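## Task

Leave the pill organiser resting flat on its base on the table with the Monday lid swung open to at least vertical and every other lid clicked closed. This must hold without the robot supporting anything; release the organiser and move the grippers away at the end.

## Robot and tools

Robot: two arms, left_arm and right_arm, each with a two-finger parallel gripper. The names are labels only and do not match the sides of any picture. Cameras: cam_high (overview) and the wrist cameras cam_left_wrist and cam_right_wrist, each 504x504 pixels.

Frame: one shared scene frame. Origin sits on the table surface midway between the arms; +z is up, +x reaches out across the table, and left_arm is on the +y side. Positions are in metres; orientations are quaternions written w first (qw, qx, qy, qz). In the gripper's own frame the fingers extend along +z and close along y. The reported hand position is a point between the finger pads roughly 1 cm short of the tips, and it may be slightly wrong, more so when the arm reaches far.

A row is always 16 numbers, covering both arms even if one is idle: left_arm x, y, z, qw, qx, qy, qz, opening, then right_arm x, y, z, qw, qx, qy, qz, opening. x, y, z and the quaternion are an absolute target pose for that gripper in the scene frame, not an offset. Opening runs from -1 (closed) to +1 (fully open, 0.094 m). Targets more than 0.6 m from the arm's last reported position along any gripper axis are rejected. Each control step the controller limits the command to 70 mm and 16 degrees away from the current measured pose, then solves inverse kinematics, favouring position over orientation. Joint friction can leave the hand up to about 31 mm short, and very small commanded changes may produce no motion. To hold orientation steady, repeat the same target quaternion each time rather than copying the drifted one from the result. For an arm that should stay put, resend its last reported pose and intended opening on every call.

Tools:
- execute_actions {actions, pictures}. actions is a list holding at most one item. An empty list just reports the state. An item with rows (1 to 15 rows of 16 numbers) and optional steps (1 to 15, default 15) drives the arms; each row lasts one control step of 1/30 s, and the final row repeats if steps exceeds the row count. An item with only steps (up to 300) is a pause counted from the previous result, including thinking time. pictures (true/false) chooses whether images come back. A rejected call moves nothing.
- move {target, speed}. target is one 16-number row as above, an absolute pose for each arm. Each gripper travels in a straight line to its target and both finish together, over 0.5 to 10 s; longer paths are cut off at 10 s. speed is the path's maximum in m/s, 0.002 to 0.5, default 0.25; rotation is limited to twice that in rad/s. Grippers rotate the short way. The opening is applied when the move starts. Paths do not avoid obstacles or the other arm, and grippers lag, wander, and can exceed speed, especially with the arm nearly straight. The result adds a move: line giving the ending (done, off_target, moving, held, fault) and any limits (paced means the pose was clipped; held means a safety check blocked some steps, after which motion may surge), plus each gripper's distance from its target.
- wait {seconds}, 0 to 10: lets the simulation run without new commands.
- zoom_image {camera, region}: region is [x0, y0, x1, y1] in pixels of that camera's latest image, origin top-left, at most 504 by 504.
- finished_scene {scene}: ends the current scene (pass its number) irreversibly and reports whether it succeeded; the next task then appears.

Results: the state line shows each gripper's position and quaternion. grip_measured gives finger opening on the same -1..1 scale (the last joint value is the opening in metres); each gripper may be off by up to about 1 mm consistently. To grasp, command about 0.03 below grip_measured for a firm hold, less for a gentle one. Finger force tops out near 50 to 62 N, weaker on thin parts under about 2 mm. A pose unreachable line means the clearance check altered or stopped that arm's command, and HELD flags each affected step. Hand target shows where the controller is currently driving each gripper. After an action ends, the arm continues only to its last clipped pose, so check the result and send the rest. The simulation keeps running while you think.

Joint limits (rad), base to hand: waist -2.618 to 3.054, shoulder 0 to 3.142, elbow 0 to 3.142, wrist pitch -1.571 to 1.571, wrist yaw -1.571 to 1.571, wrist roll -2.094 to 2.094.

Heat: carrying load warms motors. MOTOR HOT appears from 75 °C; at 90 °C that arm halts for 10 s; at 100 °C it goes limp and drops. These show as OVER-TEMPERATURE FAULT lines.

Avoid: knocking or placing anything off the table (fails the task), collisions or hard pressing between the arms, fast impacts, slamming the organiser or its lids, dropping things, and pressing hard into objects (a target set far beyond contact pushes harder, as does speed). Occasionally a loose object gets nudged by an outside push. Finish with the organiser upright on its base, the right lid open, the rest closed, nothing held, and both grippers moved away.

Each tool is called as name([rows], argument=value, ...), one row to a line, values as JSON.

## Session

execute_actions(actions=[])

Scene clock: 0.00 s of 4800.00 s.
left_arm: end_effector_position=(+0.1889, +0.6257, +0.3934) grip_measured=+1.000 end_effector_quat_wxyz=(+0.480, -0.289, +0.781, +0.274) | right_arm: end_effector_position=(+0.2755, -0.6513, +0.1818) grip_measured=+1.000 end_effector_quat_wxyz=(-0.035, -0.081, +0.990, -0.107)
Joint positions: left_arm=[ 1.407  1.277  1.553 -0.704  0.361  0.323  0.094] | right_arm=[-0.739  1.867  1.854 -1.434  0.189 -0.986  0.094]
Joint velocities: left_arm=[-0.002 -0.002 -0.002  0.037  0.007 -0.007  0.   ] | right_arm=[ 0.002 -0.002  0.012 -0.022  0.037 -0.022  0.   ]
Hand target (left_arm): +0.189, +0.626, +0.393; +0.480, -0.289, +0.781, +0.274
Hand target (right_arm): +0.276, -0.651, +0.182; -0.035, -0.081, +0.990, -0.107

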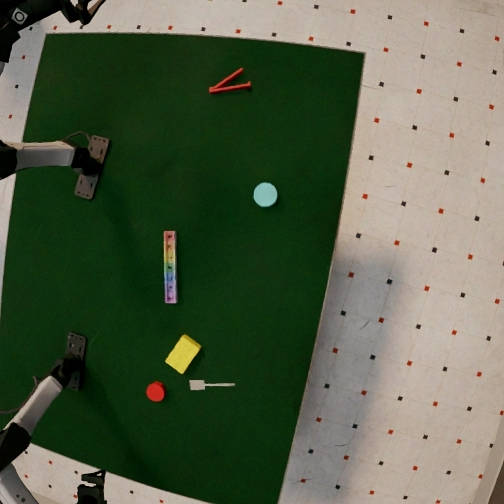

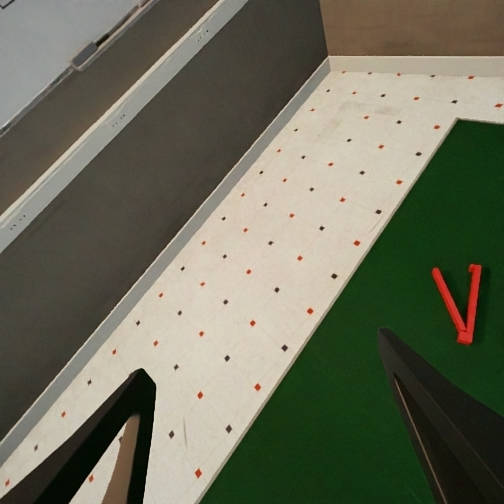

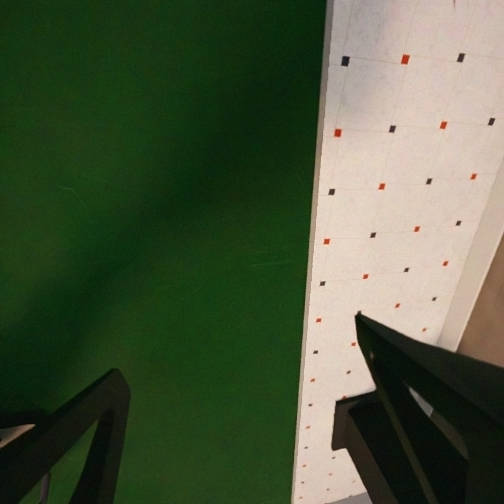

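zoom_image(camera="cam_high", region=[120, 220, 220, 320])

move(target=[0.30,0.20,0.16,0.06,0.70,-0.70,0.11,0.5,0.30,-0.16,0.17,0.20,-0.60,0.75,0.15,0.5], speed=0.3)

Region (120, 220, 220, 320) of cam_high's 504x504 image, scaled by 5.040, with more detail than that image has.

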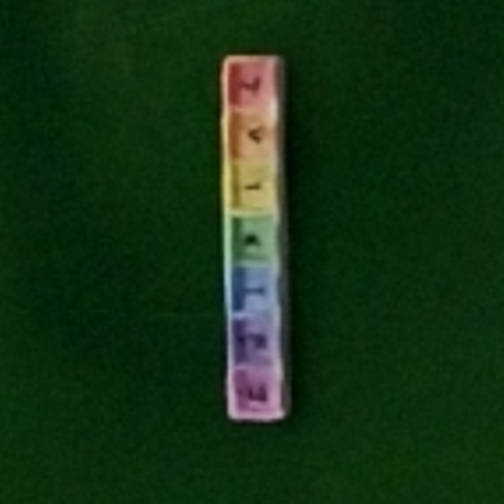

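Scene clock: 17.63 s of 4800.00 s.
left_arm: end_effector_position=(+0.2964, +0.2102, +0.1751) grip_measured=+0.502 end_effector_quat_wxyz=(+0.049, +0.704, -0.700, +0.113) | right_arm: end_effector_position=(+0.3050, -0.1590, +0.1692) grip_measured=+0.502 end_effector_quat_wxyz=(+0.213, -0.601, +0.753, +0.162)
Joint positions: left_arm=[ 0.007  1.52   1.432 -1.36   0.215 -1.724  0.071] | right_arm=[ 0.515  1.45   1.25  -1.006 -0.409 -0.829  0.071]
Joint velocities: left_arm=[-0.012 -0.002  0.002  0.007 -0.051  0.022 -0.002] | right_arm=[-0.012  0.002  0.007 -0.037 -0.051  0.037 -0.001]
Hand target (left_arm): +0.296, +0.206, +0.164; +0.062, +0.704, -0.699, +0.104
Hand target (right_arm): +0.308, -0.153, +0.171; +0.220, -0.601, +0.751, +0.166
Off the commanded pose (left_arm): 0.019 m, 1 deg.
Off the commanded pose (right_arm): 0.005 m, 2 deg.
After step 90, 11.27 s passed at rest.
move: off_target (left_arm)

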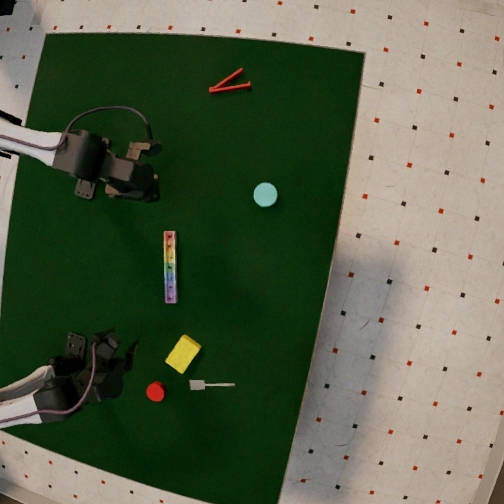

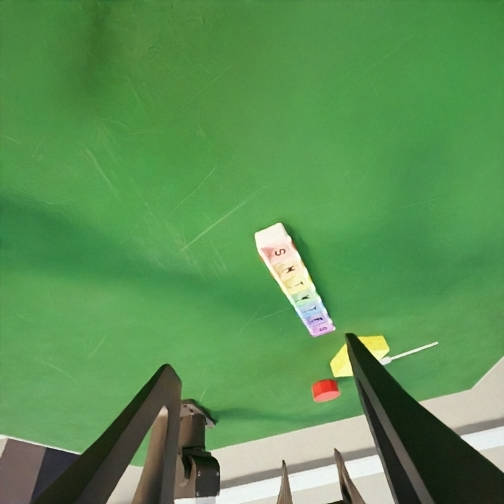

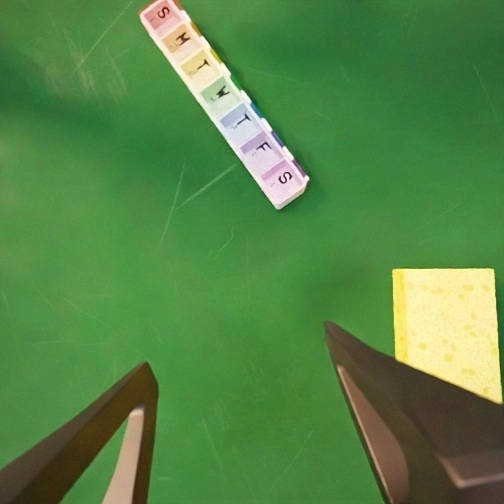

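move(target=[0.325,0.12,0.13,-0.0098,0.7332,-0.6398,0.2302,0.3,0.358,-0.01,0.11,0.1926,-0.7351,0.6134,0.2169,0.2], speed=0.2)

Scene clock: 62.50 s of 4800.00 s.
left_arm: end_effector_position=(+0.3298, +0.1236, +0.1308) grip_measured=+0.302 end_effector_quat_wxyz=(-0.000, +0.714, -0.663, +0.227) | right_arm: end_effector_position=(+0.3607, -0.0128, +0.1043) grip_measured=+0.202 end_effector_quat_wxyz=(-0.189, +0.729, -0.621, -0.217)
Joint positions: left_arm=[-0.264  1.48   1.144 -0.801  0.149 -2.081  0.061] | right_arm=[ 0.723  2.06   1.708 -0.912 -0.504 -1.002  0.056]
Joint velocities: left_arm=[-0.002 -0.022 -0.007 -0.037 -0.11   0.051 -0.001] | right_arm=[-0.007 -0.007  0.012  0.022 -0.037 -0.022  0.   ]
Hand target (left_arm): +0.326, +0.123, +0.129; -0.003, +0.713, -0.663, +0.228
Hand target (right_arm): +0.360, -0.009, +0.111; -0.193, +0.734, -0.613, -0.220
Off the commanded pose (left_arm): 0.006 m, 4 deg.
Off the commanded pose (right_arm): 0.007 m, 1 deg.
joint sent to its limit (left arm) — the command would take joint 6 (wrist roll) past its lower limit, so that joint was sent only as far as its limit.
After step 90, 40.23 s passed at rest.
move: off_target (left_arm)

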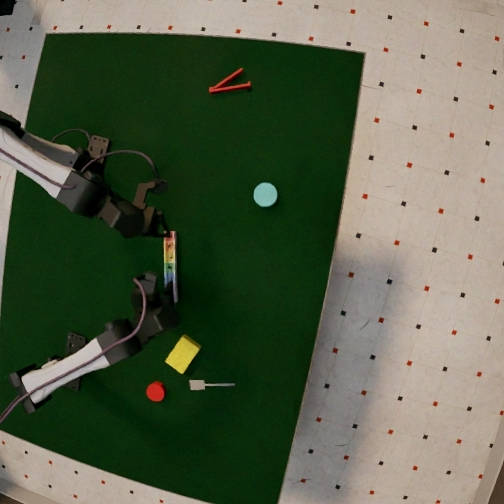

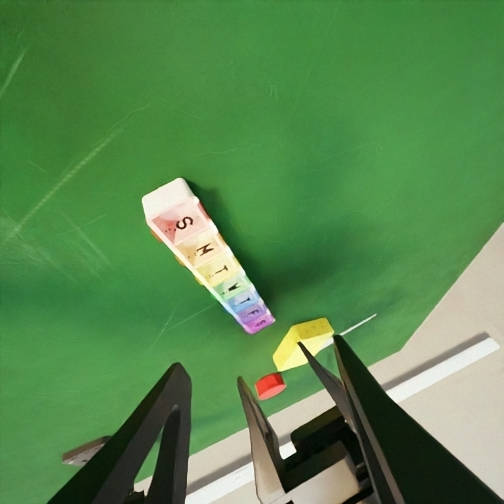

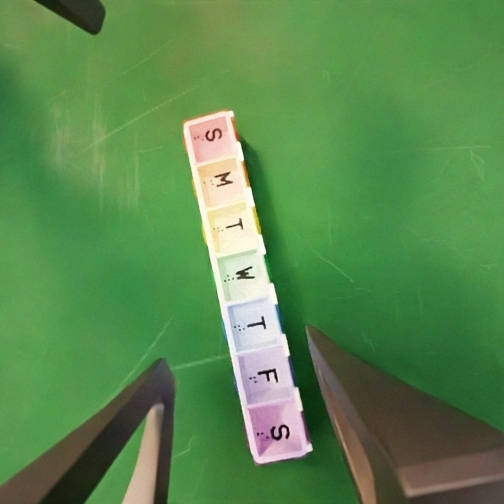

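move(target=[0.28,0.22,0.17,0.03,0.67,-0.71,0.2,0.3,0.360,-0.002,0.045,0.1926,-0.7351,0.6134,0.2169,0.35], speed=0.1)

Scene clock: 74.07 s of 4800.00 s.
left_arm: end_effector_position=(+0.2813, +0.2155, +0.1617) grip_measured=+0.302 end_effector_quat_wxyz=(+0.034, +0.674, -0.712, +0.197) | right_arm: end_effector_position=(+0.3641, -0.0039, +0.0496) grip_measured=+0.348 end_effector_quat_wxyz=(-0.193, +0.733, -0.615, -0.217)
Joint positions: left_arm=[ 0.083  1.329  1.175 -1.167  0.318 -1.614  0.061] | right_arm=[ 0.733  2.132  1.594 -0.715 -0.504 -1.002  0.063]
Joint velocities: left_arm=[ 0.002  0.007 -0.012  0.022  0.022  0.066 -0.   ] | right_arm=[-0.017 -0.017 -0.002  0.007 -0.007 -0.007  0.   ]
Hand target (left_arm): +0.279, +0.217, +0.170; +0.031, +0.672, -0.711, +0.204
Hand target (right_arm): +0.361, -0.001, +0.045; -0.193, +0.735, -0.613, -0.217
Off the commanded pose (left_arm): 0.010 m, 1 deg.
Off the commanded pose (right_arm): 0.006 m, 0 deg.
After step 90, 6.83 s passed at rest.
move: done

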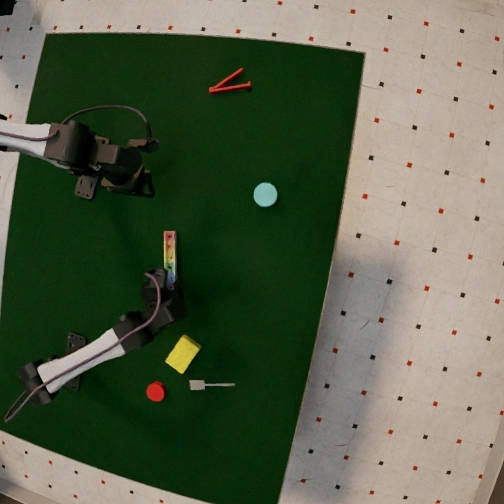

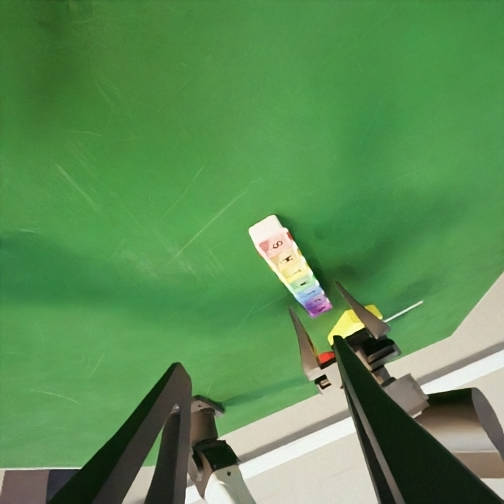

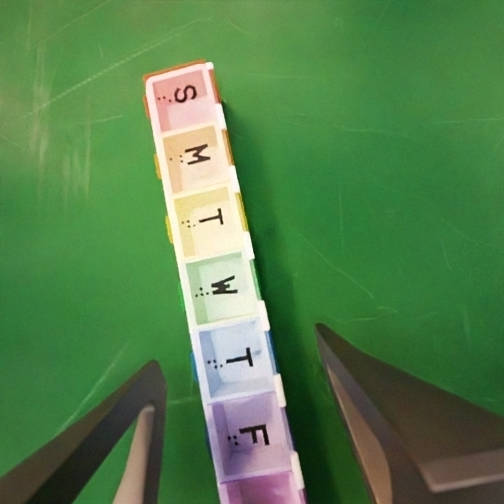

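move(target=[0.28,0.22,0.17,0.03,0.67,-0.71,0.2,0.3,0.360,0.0,0.018,0.1926,-0.7351,0.6134,0.2169,0.35], speed=0.05)

Scene clock: 79.90 s of 4800.00 s.
left_arm: end_effector_position=(+0.2803, +0.2174, +0.1614) grip_measured=+0.302 end_effector_quat_wxyz=(+0.035, +0.672, -0.713, +0.195) | right_arm: end_effector_position=(+0.3646, -0.0008, +0.0255) grip_measured=+0.348 end_effector_quat_wxyz=(-0.196, +0.734, -0.612, -0.217)
Joint positions: left_arm=[ 0.09   1.329  1.175 -1.174  0.319 -1.601  0.061] | right_arm=[ 0.737  2.168  1.546 -0.624 -0.506 -1.002  0.063]
Joint velocities: left_arm=[-0.017 -0.017  0.012 -0.037 -0.037 -0.037 -0.001] | right_arm=[-0.017 -0.012 -0.002 -0.051  0.037 -0.022 -0.003]
Hand target (left_arm): +0.280, +0.220, +0.170; +0.030, +0.672, -0.712, +0.201
Hand target (right_arm): +0.360, +0.000, +0.018; -0.192, +0.735, -0.613, -0.217
Off the commanded pose (left_arm): 0.009 m, 1 deg.
Off the commanded pose (right_arm): 0.009 m, 0 deg.
After step 90, 1.80 s passed at rest.
move: done

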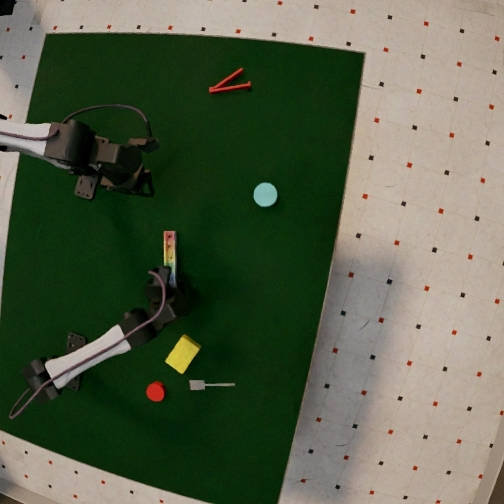

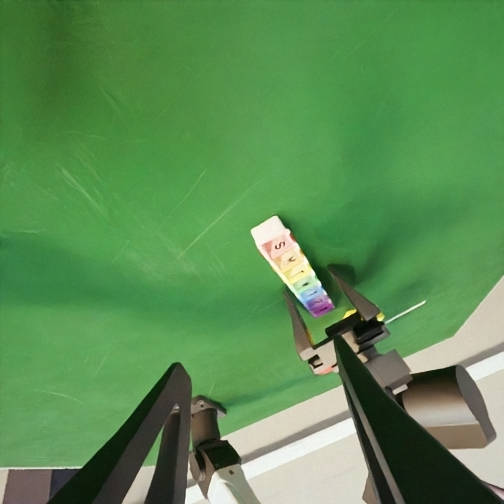

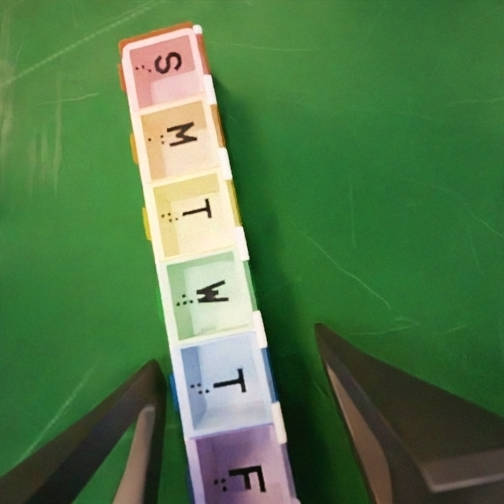

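move(target=[0.28,0.22,0.17,0.03,0.67,-0.71,0.2,0.3,0.357,0.0,0.022,0.1926,-0.7351,0.6134,0.2169,-0.45], speed=0.05)

move(target=[0.28,0.22,0.17,0.03,0.67,-0.71,0.2,0.3,0.365,0.0,0.036,0.235,-0.585,0.758,0.170,-0.45], speed=0.05)

move(target=[0.28,0.22,0.17,0.03,0.67,-0.71,0.2,0.3,0.365,0.0,0.016,0.235,-0.585,0.758,0.170,-0.45], speed=0.04)

Scene clock: 91.27 s of 4800.00 s.
left_arm: end_effector_position=(+0.2802, +0.2174, +0.1613) grip_measured=+0.302 end_effector_quat_wxyz=(+0.035, +0.672, -0.714, +0.195) | right_arm: end_effector_position=(+0.3644, -0.0008, +0.0249) grip_measured=-0.314 end_effector_quat_wxyz=(-0.198, +0.734, -0.612, -0.217)
Joint positions: left_arm=[ 0.09   1.329  1.175 -1.174  0.319 -1.6    0.061] | right_arm=[ 0.737  2.166  1.541 -0.617 -0.506 -1.002  0.032]
Joint velocities: left_arm=[-0.007  0.007 -0.022  0.022 -0.037  0.037 -0.   ] | right_arm=[-0.012  0.012 -0.002 -0.022 -0.022  0.022 -0.001]
Hand target (left_arm): +0.280, +0.220, +0.170; +0.030, +0.672, -0.712, +0.201
Hand target (right_arm): +0.357, +0.000, +0.022; -0.192, +0.735, -0.613, -0.217
Off the commanded pose (left_arm): 0.009 m, 1 deg.
Off the commanded pose (right_arm): 0.008 m, 1 deg.
After step 90, 7.67 s passed at rest.
move: done

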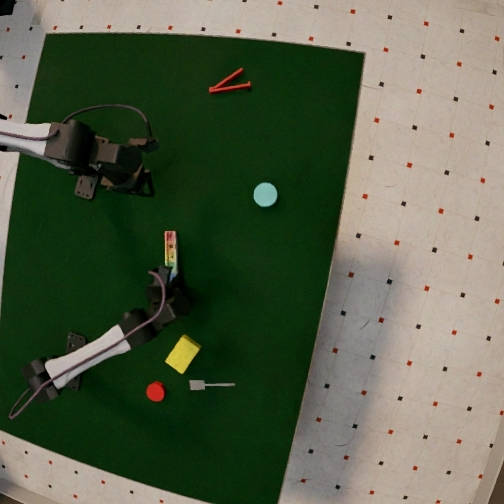

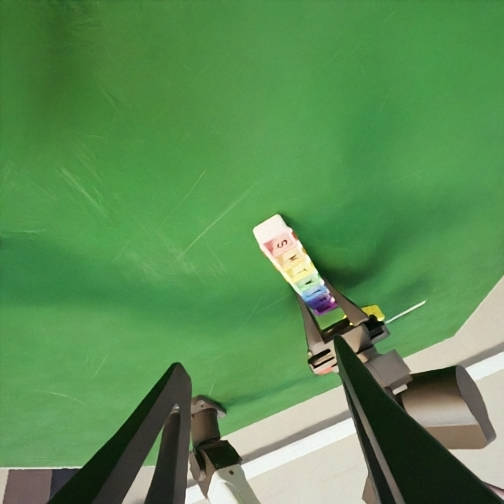

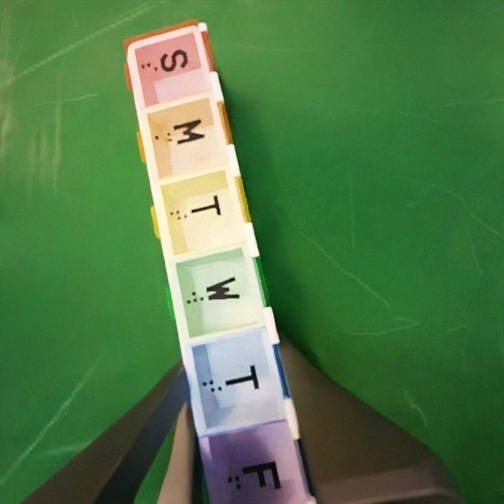

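Scene clock: 95.93 s of 4800.00 s.
left_arm: end_effector_position=(+0.2802, +0.2174, +0.1613) grip_measured=+0.302 end_effector_quat_wxyz=(+0.035, +0.672, -0.714, +0.195) | right_arm: end_effector_position=(+0.3656, -0.0023, +0.0320) grip_measured=-0.313 end_effector_quat_wxyz=(+0.225, -0.586, +0.759, +0.174)
Joint positions: left_arm=[ 0.09   1.329  1.175 -1.174  0.319 -1.6    0.061] | right_arm=[ 0.799  2.033  1.348 -0.391 -0.308 -0.511  0.032]
Joint velocities: left_arm=[-0.017  0.002 -0.022 -0.066 -0.037  0.007  0.001] | right_arm=[-0.007  0.002  0.007  0.022 -0.022  0.037 -0.   ]
Hand target (left_arm): +0.280, +0.220, +0.170; +0.030, +0.672, -0.712, +0.201
Hand target (right_arm): +0.365, +0.000, +0.038; +0.236, -0.583, +0.758, +0.173
Off the commanded pose (left_arm): 0.009 m, 1 deg.
Off the commanded pose (right_arm): 0.005 m, 1 deg.
move: done

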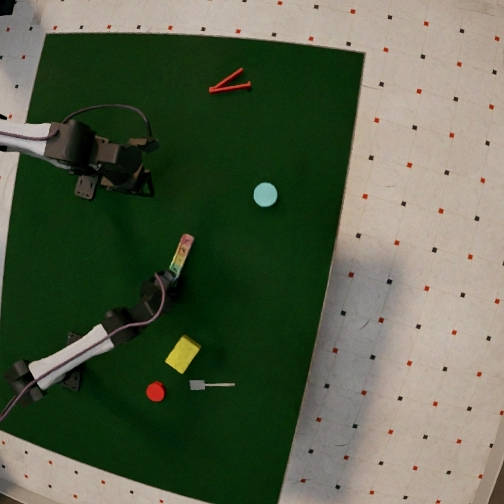

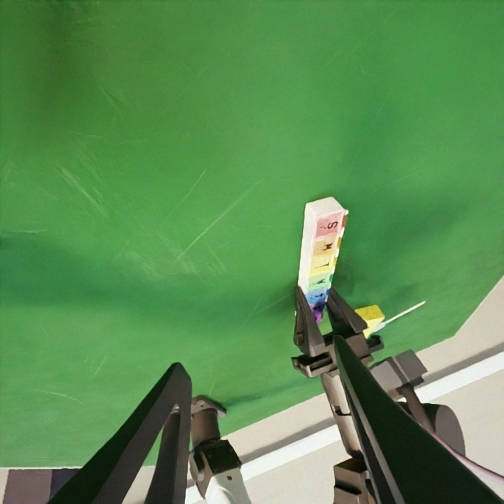

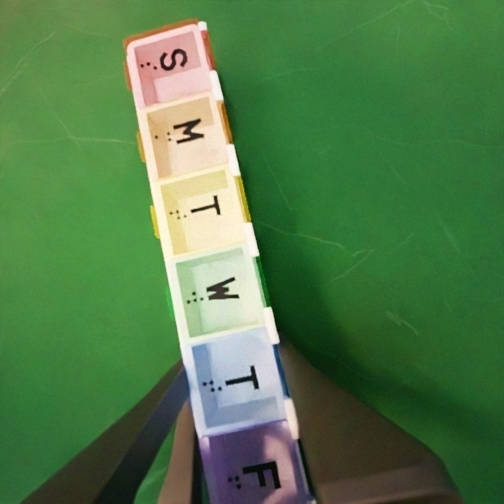

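Scene clock: 96.73 s of 4800.00 s.
left_arm: end_effector_position=(+0.2802, +0.2174, +0.1613) grip_measured=+0.302 end_effector_quat_wxyz=(+0.035, +0.672, -0.714, +0.195) | right_arm: end_effector_position=(+0.3699, +0.0014, +0.0271) grip_measured=-0.313 end_effector_quat_wxyz=(+0.243, -0.585, +0.753, +0.175)
Joint positions: left_arm=[ 0.09   1.329  1.175 -1.174  0.319 -1.6    0.061] | right_arm=[ 0.799  2.041  1.317 -0.314 -0.308 -0.511  0.032]
Joint velocities: left_arm=[ 0.002  0.002  0.002 -0.051 -0.066  0.037  0.   ] | right_arm=[-0.007  0.012  0.017 -0.007  0.037 -0.081 -0.   ]
Hand target (left_arm): +0.280, +0.220, +0.170; +0.030, +0.672, -0.712, +0.201
Hand target (right_arm): +0.365, +0.000, +0.016; +0.235, -0.585, +0.758, +0.170
Off the commanded pose (left_arm): 0.009 m, 1 deg.
Off the commanded pose (right_arm): 0.012 m, 1 deg.
move: off_target (right_arm)

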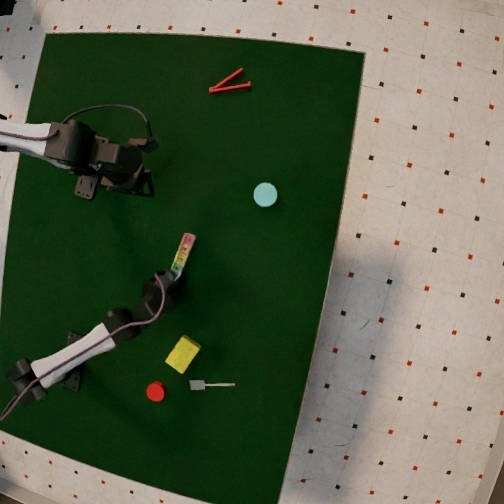

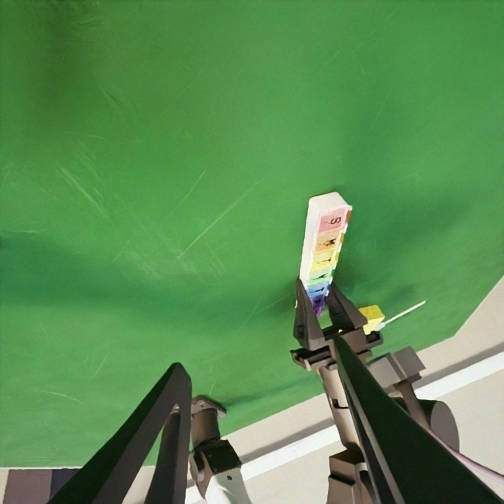

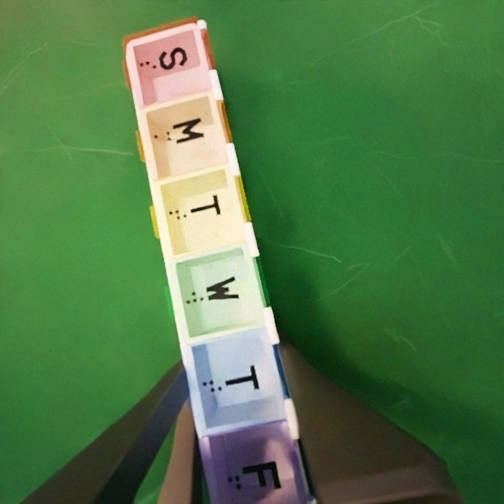

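move(target=[0.372,0.092,0.085,0.0403,0.5774,-0.7833,0.2269,0.3,0.366,0.0,0.022,0.235,-0.585,0.758,0.170,-0.45], speed=0.15)

Scene clock: 110.13 s of 4800.00 s.
left_arm: end_effector_position=(+0.3676, +0.0992, +0.0895) grip_measured=+0.302 end_effector_quat_wxyz=(-0.042, -0.578, +0.784, -0.225) | right_arm: end_effector_position=(+0.3700, +0.0015, +0.0272) grip_measured=-0.313 end_effector_quat_wxyz=(+0.244, -0.585, +0.753, +0.175)
Joint positions: left_arm=[-0.213  1.749  1.268 -0.746  0.314 -1.679  0.061] | right_arm=[ 0.799  2.041  1.317 -0.313 -0.308 -0.511  0.032]
Joint velocities: left_arm=[-0.007 -0.007  0.002 -0.022 -0.051  0.007  0.   ] | right_arm=[-0.007 -0.017 -0.007  0.007  0.022 -0.022 -0.   ]
Hand target (left_arm): +0.373, +0.095, +0.086; -0.039, -0.577, +0.784, -0.224
Hand target (right_arm): +0.366, +0.000, +0.022; +0.235, -0.585, +0.758, +0.170
Off the commanded pose (left_arm): 0.010 m, 0 deg.
Off the commanded pose (right_arm): 0.007 m, 1 deg.
After step 90, 8.70 s passed at rest.
move: done

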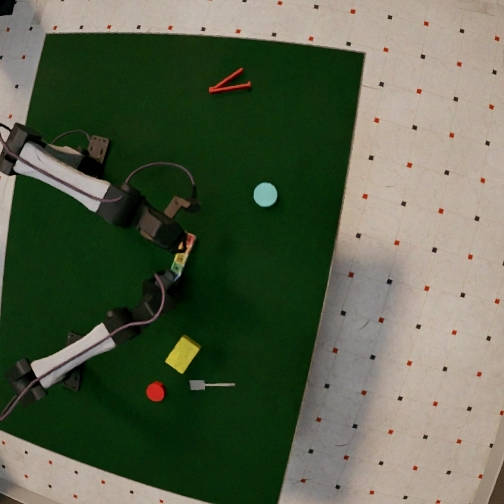

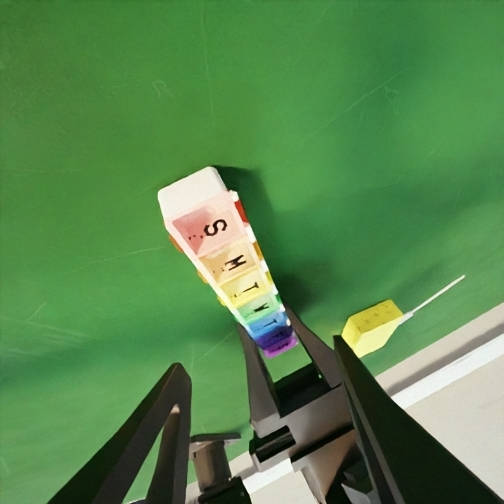

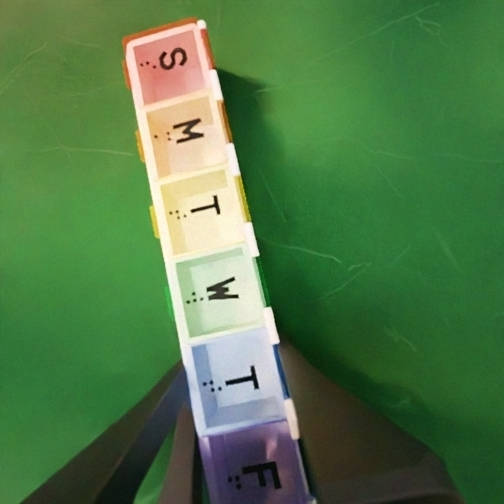

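move(target=[0.384,0.092,0.045,0.0403,0.5774,-0.7833,0.2269,0.3,0.366,0.0,0.022,0.235,-0.585,0.758,0.170,-0.45], speed=0.06)

Scene clock: 119.53 s of 4800.00 s.
left_arm: end_effector_position=(+0.3886, +0.0914, +0.0614) grip_measured=+0.302 end_effector_quat_wxyz=(-0.031, -0.573, +0.783, -0.240) | right_arm: end_effector_position=(+0.3700, +0.0015, +0.0272) grip_measured=-0.313 end_effector_quat_wxyz=(+0.244, -0.585, +0.753, +0.175)
Joint positions: left_arm=[-0.213  1.834  1.243 -0.597  0.314 -1.679  0.061] | right_arm=[ 0.799  2.041  1.317 -0.313 -0.308 -0.511  0.032]
Joint velocities: left_arm=[-0.007 -0.012 -0.002 -0.022  0.022 -0.081 -0.001] | right_arm=[ 0.017 -0.007 -0.007 -0.066 -0.007  0.007 -0.   ]
Hand target (left_arm): +0.384, +0.092, +0.046; -0.040, -0.577, +0.783, -0.227
Hand target (right_arm): +0.366, +0.000, +0.022; +0.235, -0.585, +0.758, +0.170
Off the commanded pose (left_arm): 0.017 m, 2 deg.
Off the commanded pose (right_arm): 0.007 m, 1 deg.
After step 90, 5.13 s passed at rest.
move: off_target (left_arm)

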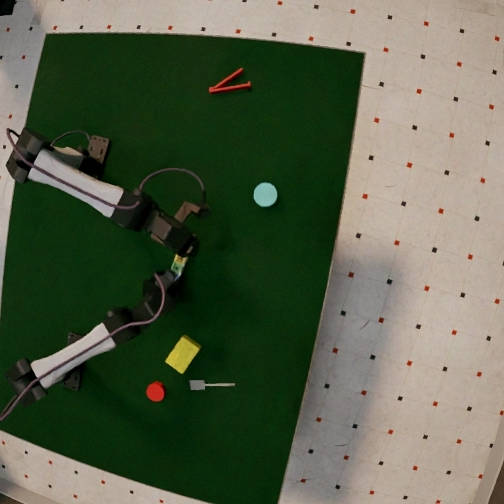

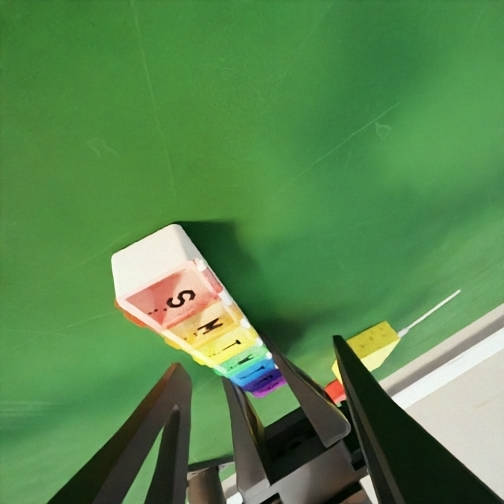

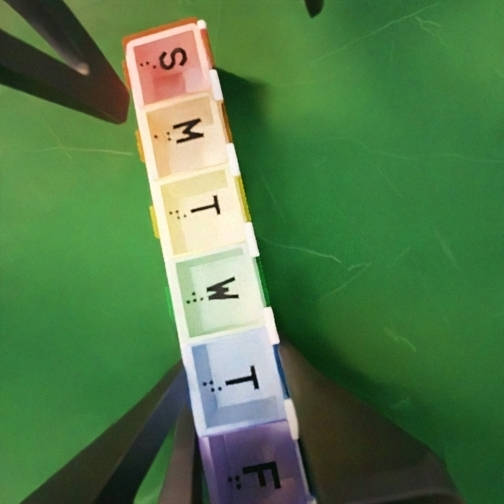

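move(target=[0.371,0.090,0.035,0.0403,0.5774,-0.7833,0.2269,0.35,0.366,0.0,0.022,0.235,-0.585,0.758,0.170,-0.45], speed=0.04)

Scene clock: 124.90 s of 4800.00 s.
left_arm: end_effector_position=(+0.3757, +0.0914, +0.0421) grip_measured=+0.347 end_effector_quat_wxyz=(-0.039, -0.577, +0.782, -0.232) | right_arm: end_effector_position=(+0.3700, +0.0015, +0.0272) grip_measured=-0.313 end_effector_quat_wxyz=(+0.244, -0.585, +0.753, +0.175)
Joint positions: left_arm=[-0.224  1.834  1.168 -0.541  0.314 -1.693  0.063] | right_arm=[ 0.799  2.041  1.317 -0.313 -0.308 -0.511  0.032]
Joint velocities: left_arm=[-0.012 -0.002  0.002  0.007  0.007 -0.037 -0.001] | right_arm=[ 0.007  0.007 -0.002 -0.022  0.022 -0.037 -0.   ]
Hand target (left_arm): +0.371, +0.090, +0.035; -0.040, -0.577, +0.783, -0.227
Hand target (right_arm): +0.366, +0.000, +0.022; +0.235, -0.585, +0.758, +0.170
Off the commanded pose (left_arm): 0.009 m, 1 deg.
Off the commanded pose (right_arm): 0.007 m, 1 deg.
After step 90, 1.30 s passed at rest.
move: done

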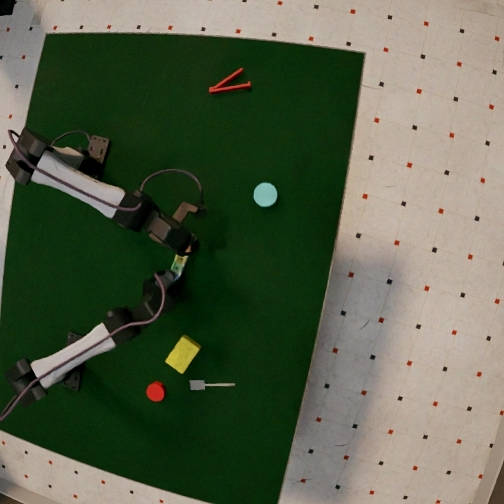

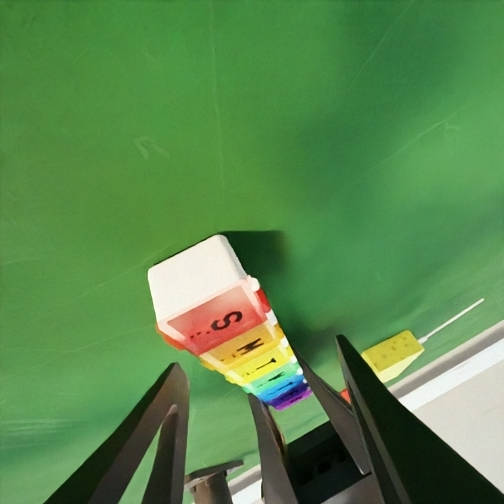

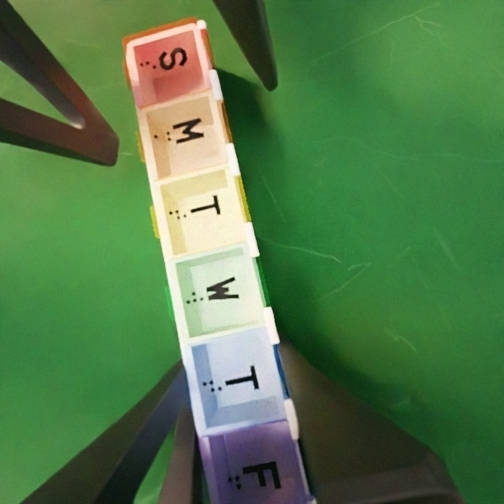

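move(target=[0.372,0.090,0.012,0.0403,0.5774,-0.7833,0.2269,0.35,0.366,0.0,0.022,0.235,-0.585,0.758,0.170,-0.45], speed=0.04)

Scene clock: 131.17 s of 4800.00 s.
left_arm: end_effector_position=(+0.3788, +0.0902, +0.0289) grip_measured=+0.347 end_effector_quat_wxyz=(-0.033, -0.574, +0.781, -0.243) | right_arm: end_effector_position=(+0.3700, +0.0015, +0.0272) grip_measured=-0.313 end_effector_quat_wxyz=(+0.244, -0.585, +0.753, +0.175)
Joint positions: left_arm=[-0.224  1.852  1.123 -0.452  0.314 -1.694  0.063] | right_arm=[ 0.799  2.041  1.317 -0.313 -0.308 -0.511  0.032]
Joint velocities: left_arm=[ 0.007 -0.022  0.002 -0.051 -0.037 -0.051  0.   ] | right_arm=[-0.012 -0.007 -0.007 -0.022 -0.081  0.051 -0.002]
Hand target (left_arm): +0.372, +0.090, +0.013; -0.040, -0.577, +0.783, -0.227
Hand target (right_arm): +0.366, +0.000, +0.022; +0.235, -0.585, +0.758, +0.170
Off the commanded pose (left_arm): 0.018 m, 2 deg.
Off the commanded pose (right_arm): 0.007 m, 1 deg.
After step 90, 2.10 s passed at rest.
move: off_target (left_arm)

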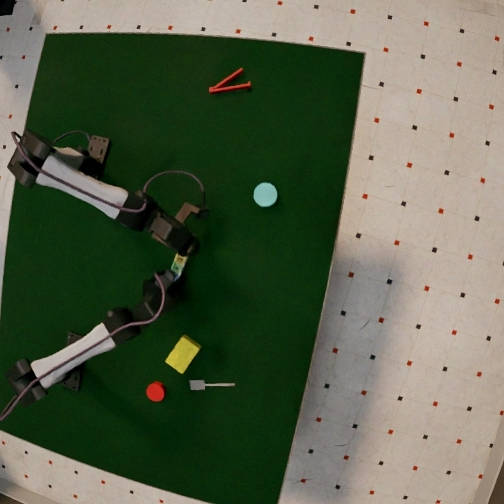

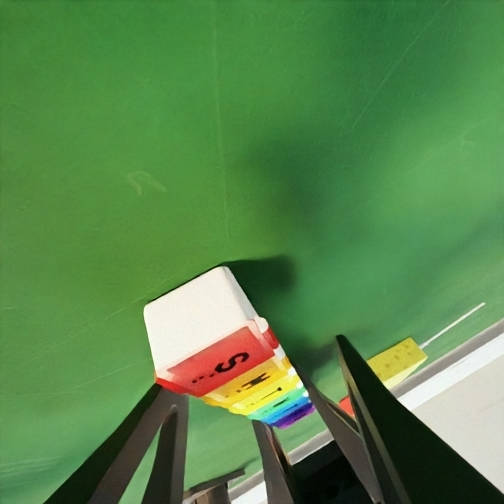

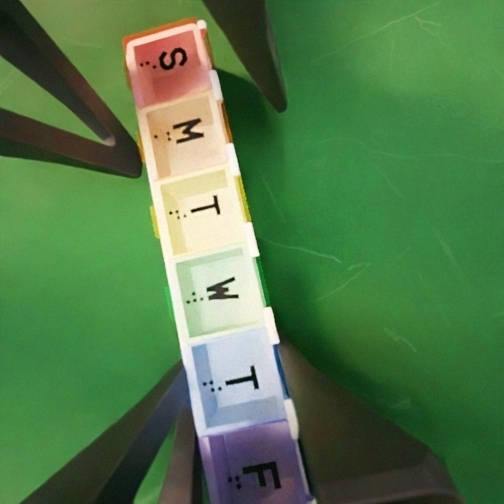

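move(target=[0.366,0.088,0.010,0.0403,0.5774,-0.7833,0.2269,0.35,0.366,0.0,0.022,0.235,-0.585,0.758,0.170,-0.45], speed=0.03)

Scene clock: 151.00 s of 4800.00 s.
left_arm: end_effector_position=(+0.3757, +0.0873, +0.0253) grip_measured=+0.347 end_effector_quat_wxyz=(-0.034, -0.574, +0.781, -0.243) | right_arm: end_effector_position=(+0.3700, +0.0015, +0.0272) grip_measured=-0.313 end_effector_quat_wxyz=(+0.244, -0.585, +0.753, +0.175)
Joint positions: left_arm=[-0.235  1.852  1.106 -0.432  0.312 -1.704  0.063] | right_arm=[ 0.799  2.041  1.317 -0.313 -0.308 -0.511  0.032]
Joint velocities: left_arm=[-0.012 -0.032 -0.002  0.007 -0.007 -0.139 -0.   ] | right_arm=[ 0.002 -0.002 -0.007  0.051 -0.066  0.081 -0.001]
Hand target (left_arm): +0.366, +0.088, +0.011; -0.040, -0.577, +0.783, -0.227
Hand target (right_arm): +0.366, +0.000, +0.022; +0.235, -0.585, +0.758, +0.170
Off the commanded pose (left_arm): 0.018 m, 2 deg.
Off the commanded pose (right_arm): 0.007 m, 1 deg.
After step 90, 15.83 s passed at rest.
move: off_target (left_arm)

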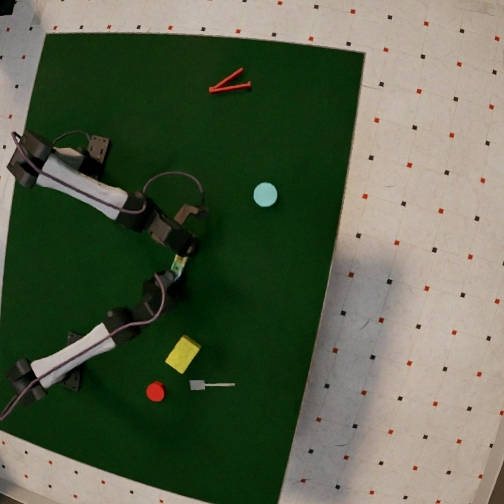

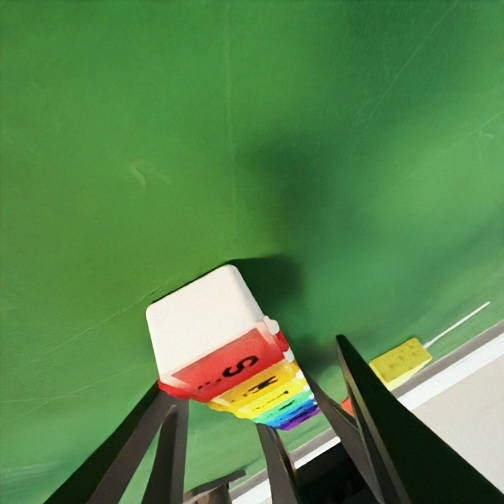

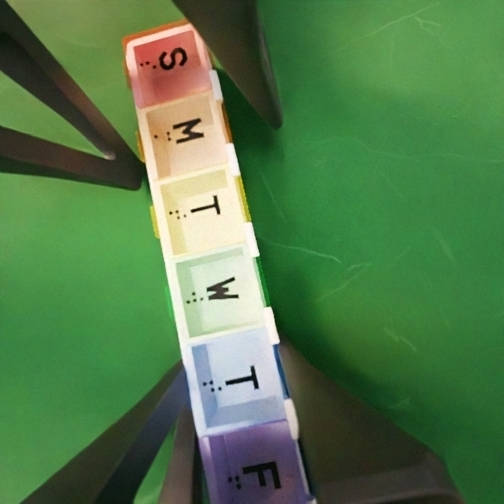

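Close.

move(target=[0.374,0.087,0.018,0.0403,0.5774,-0.7833,0.2269,-0.5,0.366,0.0,0.022,0.235,-0.585,0.758,0.170,-0.45], speed=0.03)

zoom_image(camera="cam_right_wrist", region=[60, 20, 320, 260])

Scene clock: 155.57 s of 4800.00 s.
left_arm: end_effector_position=(+0.3750, +0.0878, +0.0254) grip_measured=-0.302 end_effector_quat_wxyz=(-0.035, -0.576, +0.780, -0.240) | right_arm: end_effector_position=(+0.3712, +0.0011, +0.0272) grip_measured=-0.313 end_effector_quat_wxyz=(+0.245, -0.584, +0.754, +0.173)
Joint positions: left_arm=[-0.235  1.852  1.109 -0.441  0.31  -1.708  0.033] | right_arm=[ 0.798  2.041  1.317 -0.31  -0.302 -0.509  0.032]
Joint velocities: left_arm=[-0.012  0.007 -0.007 -0.066 -0.007  0.051  0.   ] | right_arm=[ 0.002  0.012 -0.012 -0.007  0.007  0.022  0.001]
Hand target (left_arm): +0.374, +0.087, +0.018; -0.040, -0.577, +0.783, -0.227
Hand target (right_arm): +0.366, +0.000, +0.022; +0.235, -0.585, +0.758, +0.170
Off the commanded pose (left_arm): 0.008 m, 2 deg.
Off the commanded pose (right_arm): 0.007 m, 1 deg.
After step 90, 0.73 s passed at rest.
move: done

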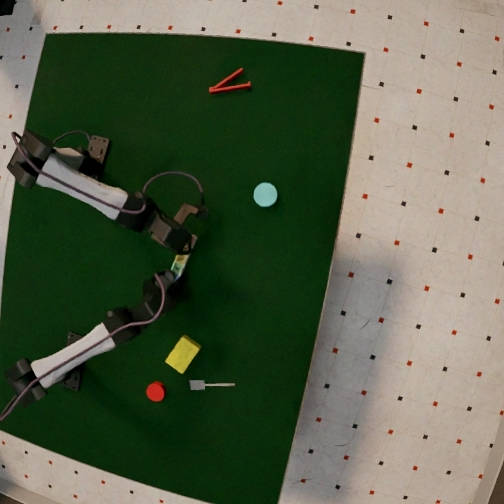

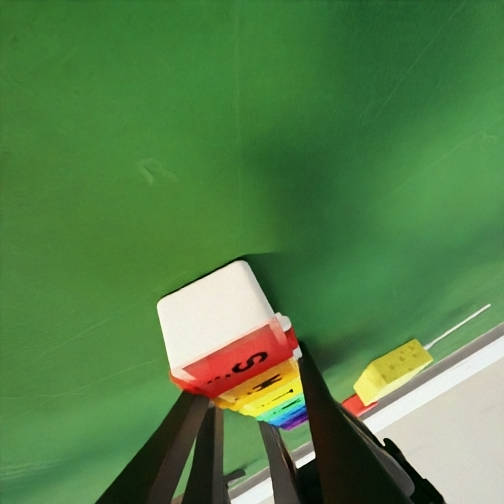

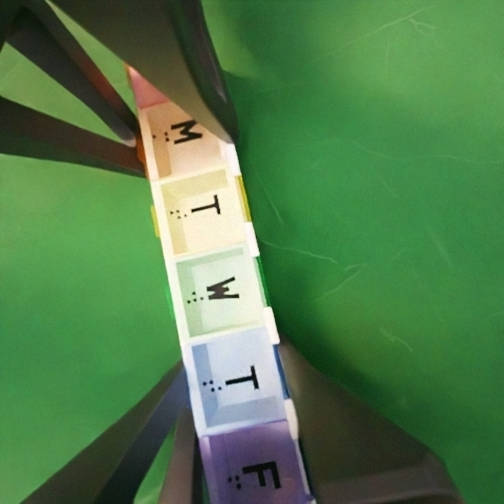

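Region (60, 20, 320, 260) of cam_right_wrist's 504x504 image, scaled by 1.938, with more detail than that image has; it fills the top 465 rows of this view, and the rest is white.

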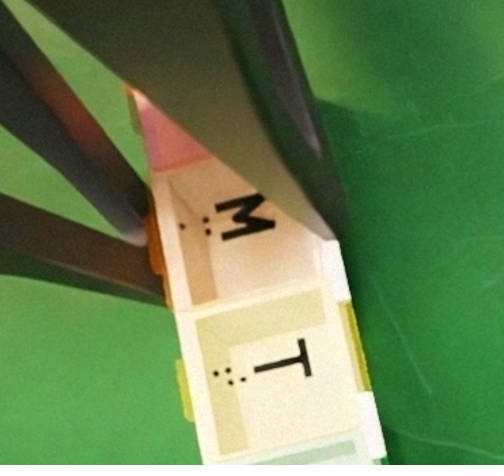

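move(target=[0.376,0.085,0.031,0.1392,0.6077,-0.7757,0.1047,-0.5,0.366,0.0,0.022,0.235,-0.585,0.758,0.170,-0.45], speed=0.03)

Scene clock: 166.17 s of 4800.00 s.
left_arm: end_effector_position=(+0.3773, +0.0883, +0.0355) grip_measured=-0.324 end_effector_quat_wxyz=(-0.117, -0.603, +0.782, -0.107) | right_arm: end_effector_position=(+0.3707, +0.0031, +0.0285) grip_measured=-0.313 end_effector_quat_wxyz=(+0.245, -0.576, +0.759, +0.181)
Joint positions: left_arm=[-0.231  2.079  1.551 -0.978  0.312 -1.695  0.032] | right_arm=[ 0.798  2.041  1.317 -0.304 -0.314 -0.486  0.032]
Joint velocities: left_arm=[-0.002  0.002  0.012 -0.081  0.007 -0.022  0.001] | right_arm=[ 0.002  0.007 -0.012  0.007  0.007 -0.081 -0.001]
Hand target (left_arm): +0.376, +0.085, +0.033; -0.139, -0.609, +0.774, -0.106
Hand target (right_arm): +0.366, +0.000, +0.022; +0.235, -0.585, +0.758, +0.170
Off the commanded pose (left_arm): 0.006 m, 3 deg.
Off the commanded pose (right_arm): 0.009 m, 2 deg.
After step 90, 1.57 s passed at rest.
move: off_target (left_arm)

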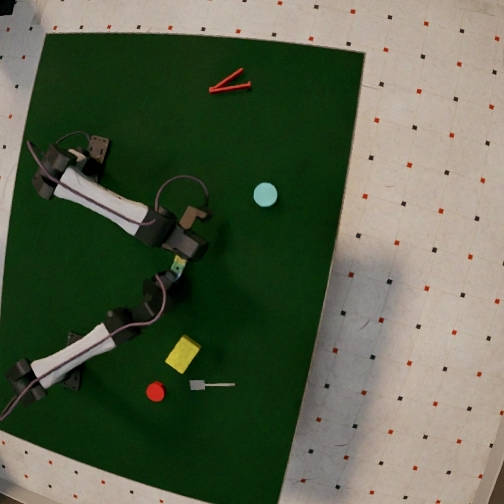

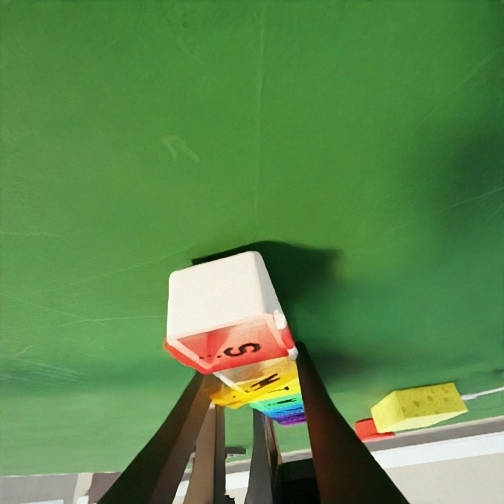

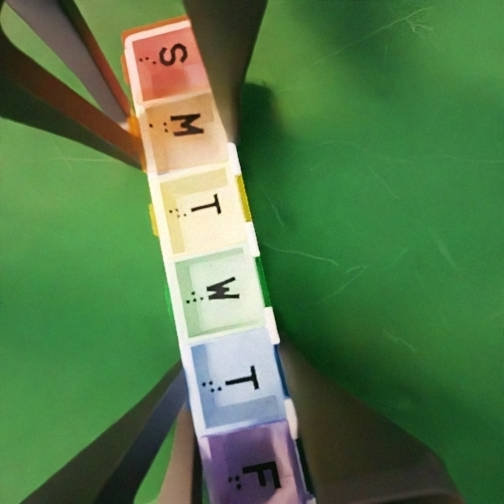

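zoom_image(camera="cam_right_wrist", region=[80, 0, 300, 220])

Region (80, 0, 300, 220) of cam_right_wrist's 504x504 image, scaled by 2.291, with more detail than that image has.

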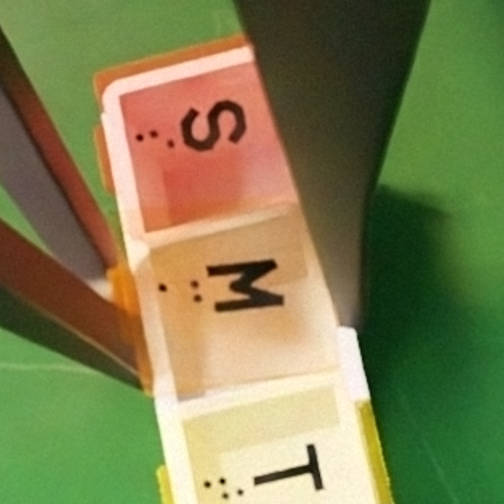

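move(target=[0.378,0.085,0.040,0.178,0.620,-0.772,0.056,-0.5,0.366,0.0,0.022,0.235,-0.585,0.758,0.170,-0.45], speed=0.02)

Scene clock: 178.43 s of 4800.00 s.
left_arm: end_effector_position=(+0.3793, +0.0890, +0.0419) grip_measured=-0.329 end_effector_quat_wxyz=(-0.154, -0.612, +0.774, -0.055) | right_arm: end_effector_position=(+0.3719, +0.0042, +0.0295) grip_measured=-0.313 end_effector_quat_wxyz=(+0.249, -0.575, +0.758, +0.182)
Joint positions: left_arm=[-0.223  2.2    1.765 -1.203  0.323 -1.69   0.032] | right_arm=[ 0.798  2.041  1.317 -0.296 -0.314 -0.484  0.032]
Joint velocities: left_arm=[ 0.002 -0.022  0.002  0.007 -0.037  0.037 -0.001] | right_arm=[-0.002 -0.002  0.007  0.007  0.022  0.007  0.   ]
Hand target (left_arm): +0.378, +0.085, +0.041; -0.176, -0.616, +0.766, -0.057
Hand target (right_arm): +0.366, +0.000, +0.022; +0.235, -0.585, +0.757, +0.170
Off the commanded pose (left_arm): 0.005 m, 3 deg.
Off the commanded pose (right_arm): 0.010 m, 2 deg.
After step 90, 5.00 s passed at rest.
move: off_target (left_arm)

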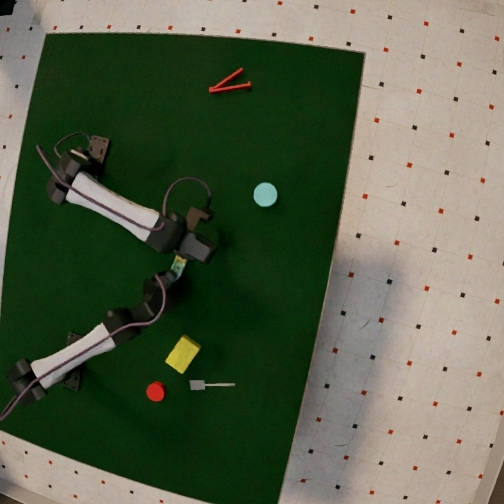

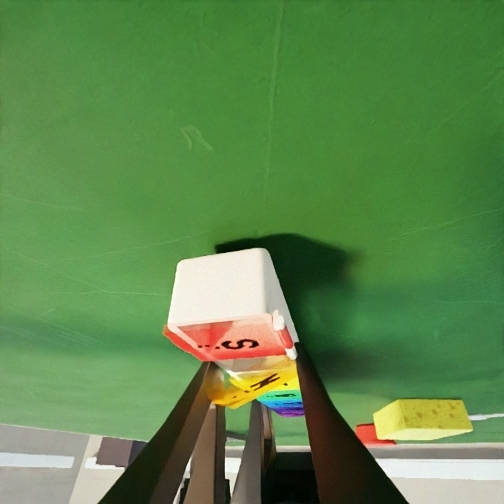

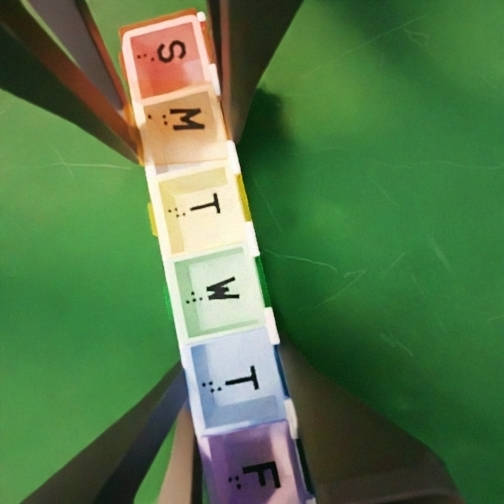

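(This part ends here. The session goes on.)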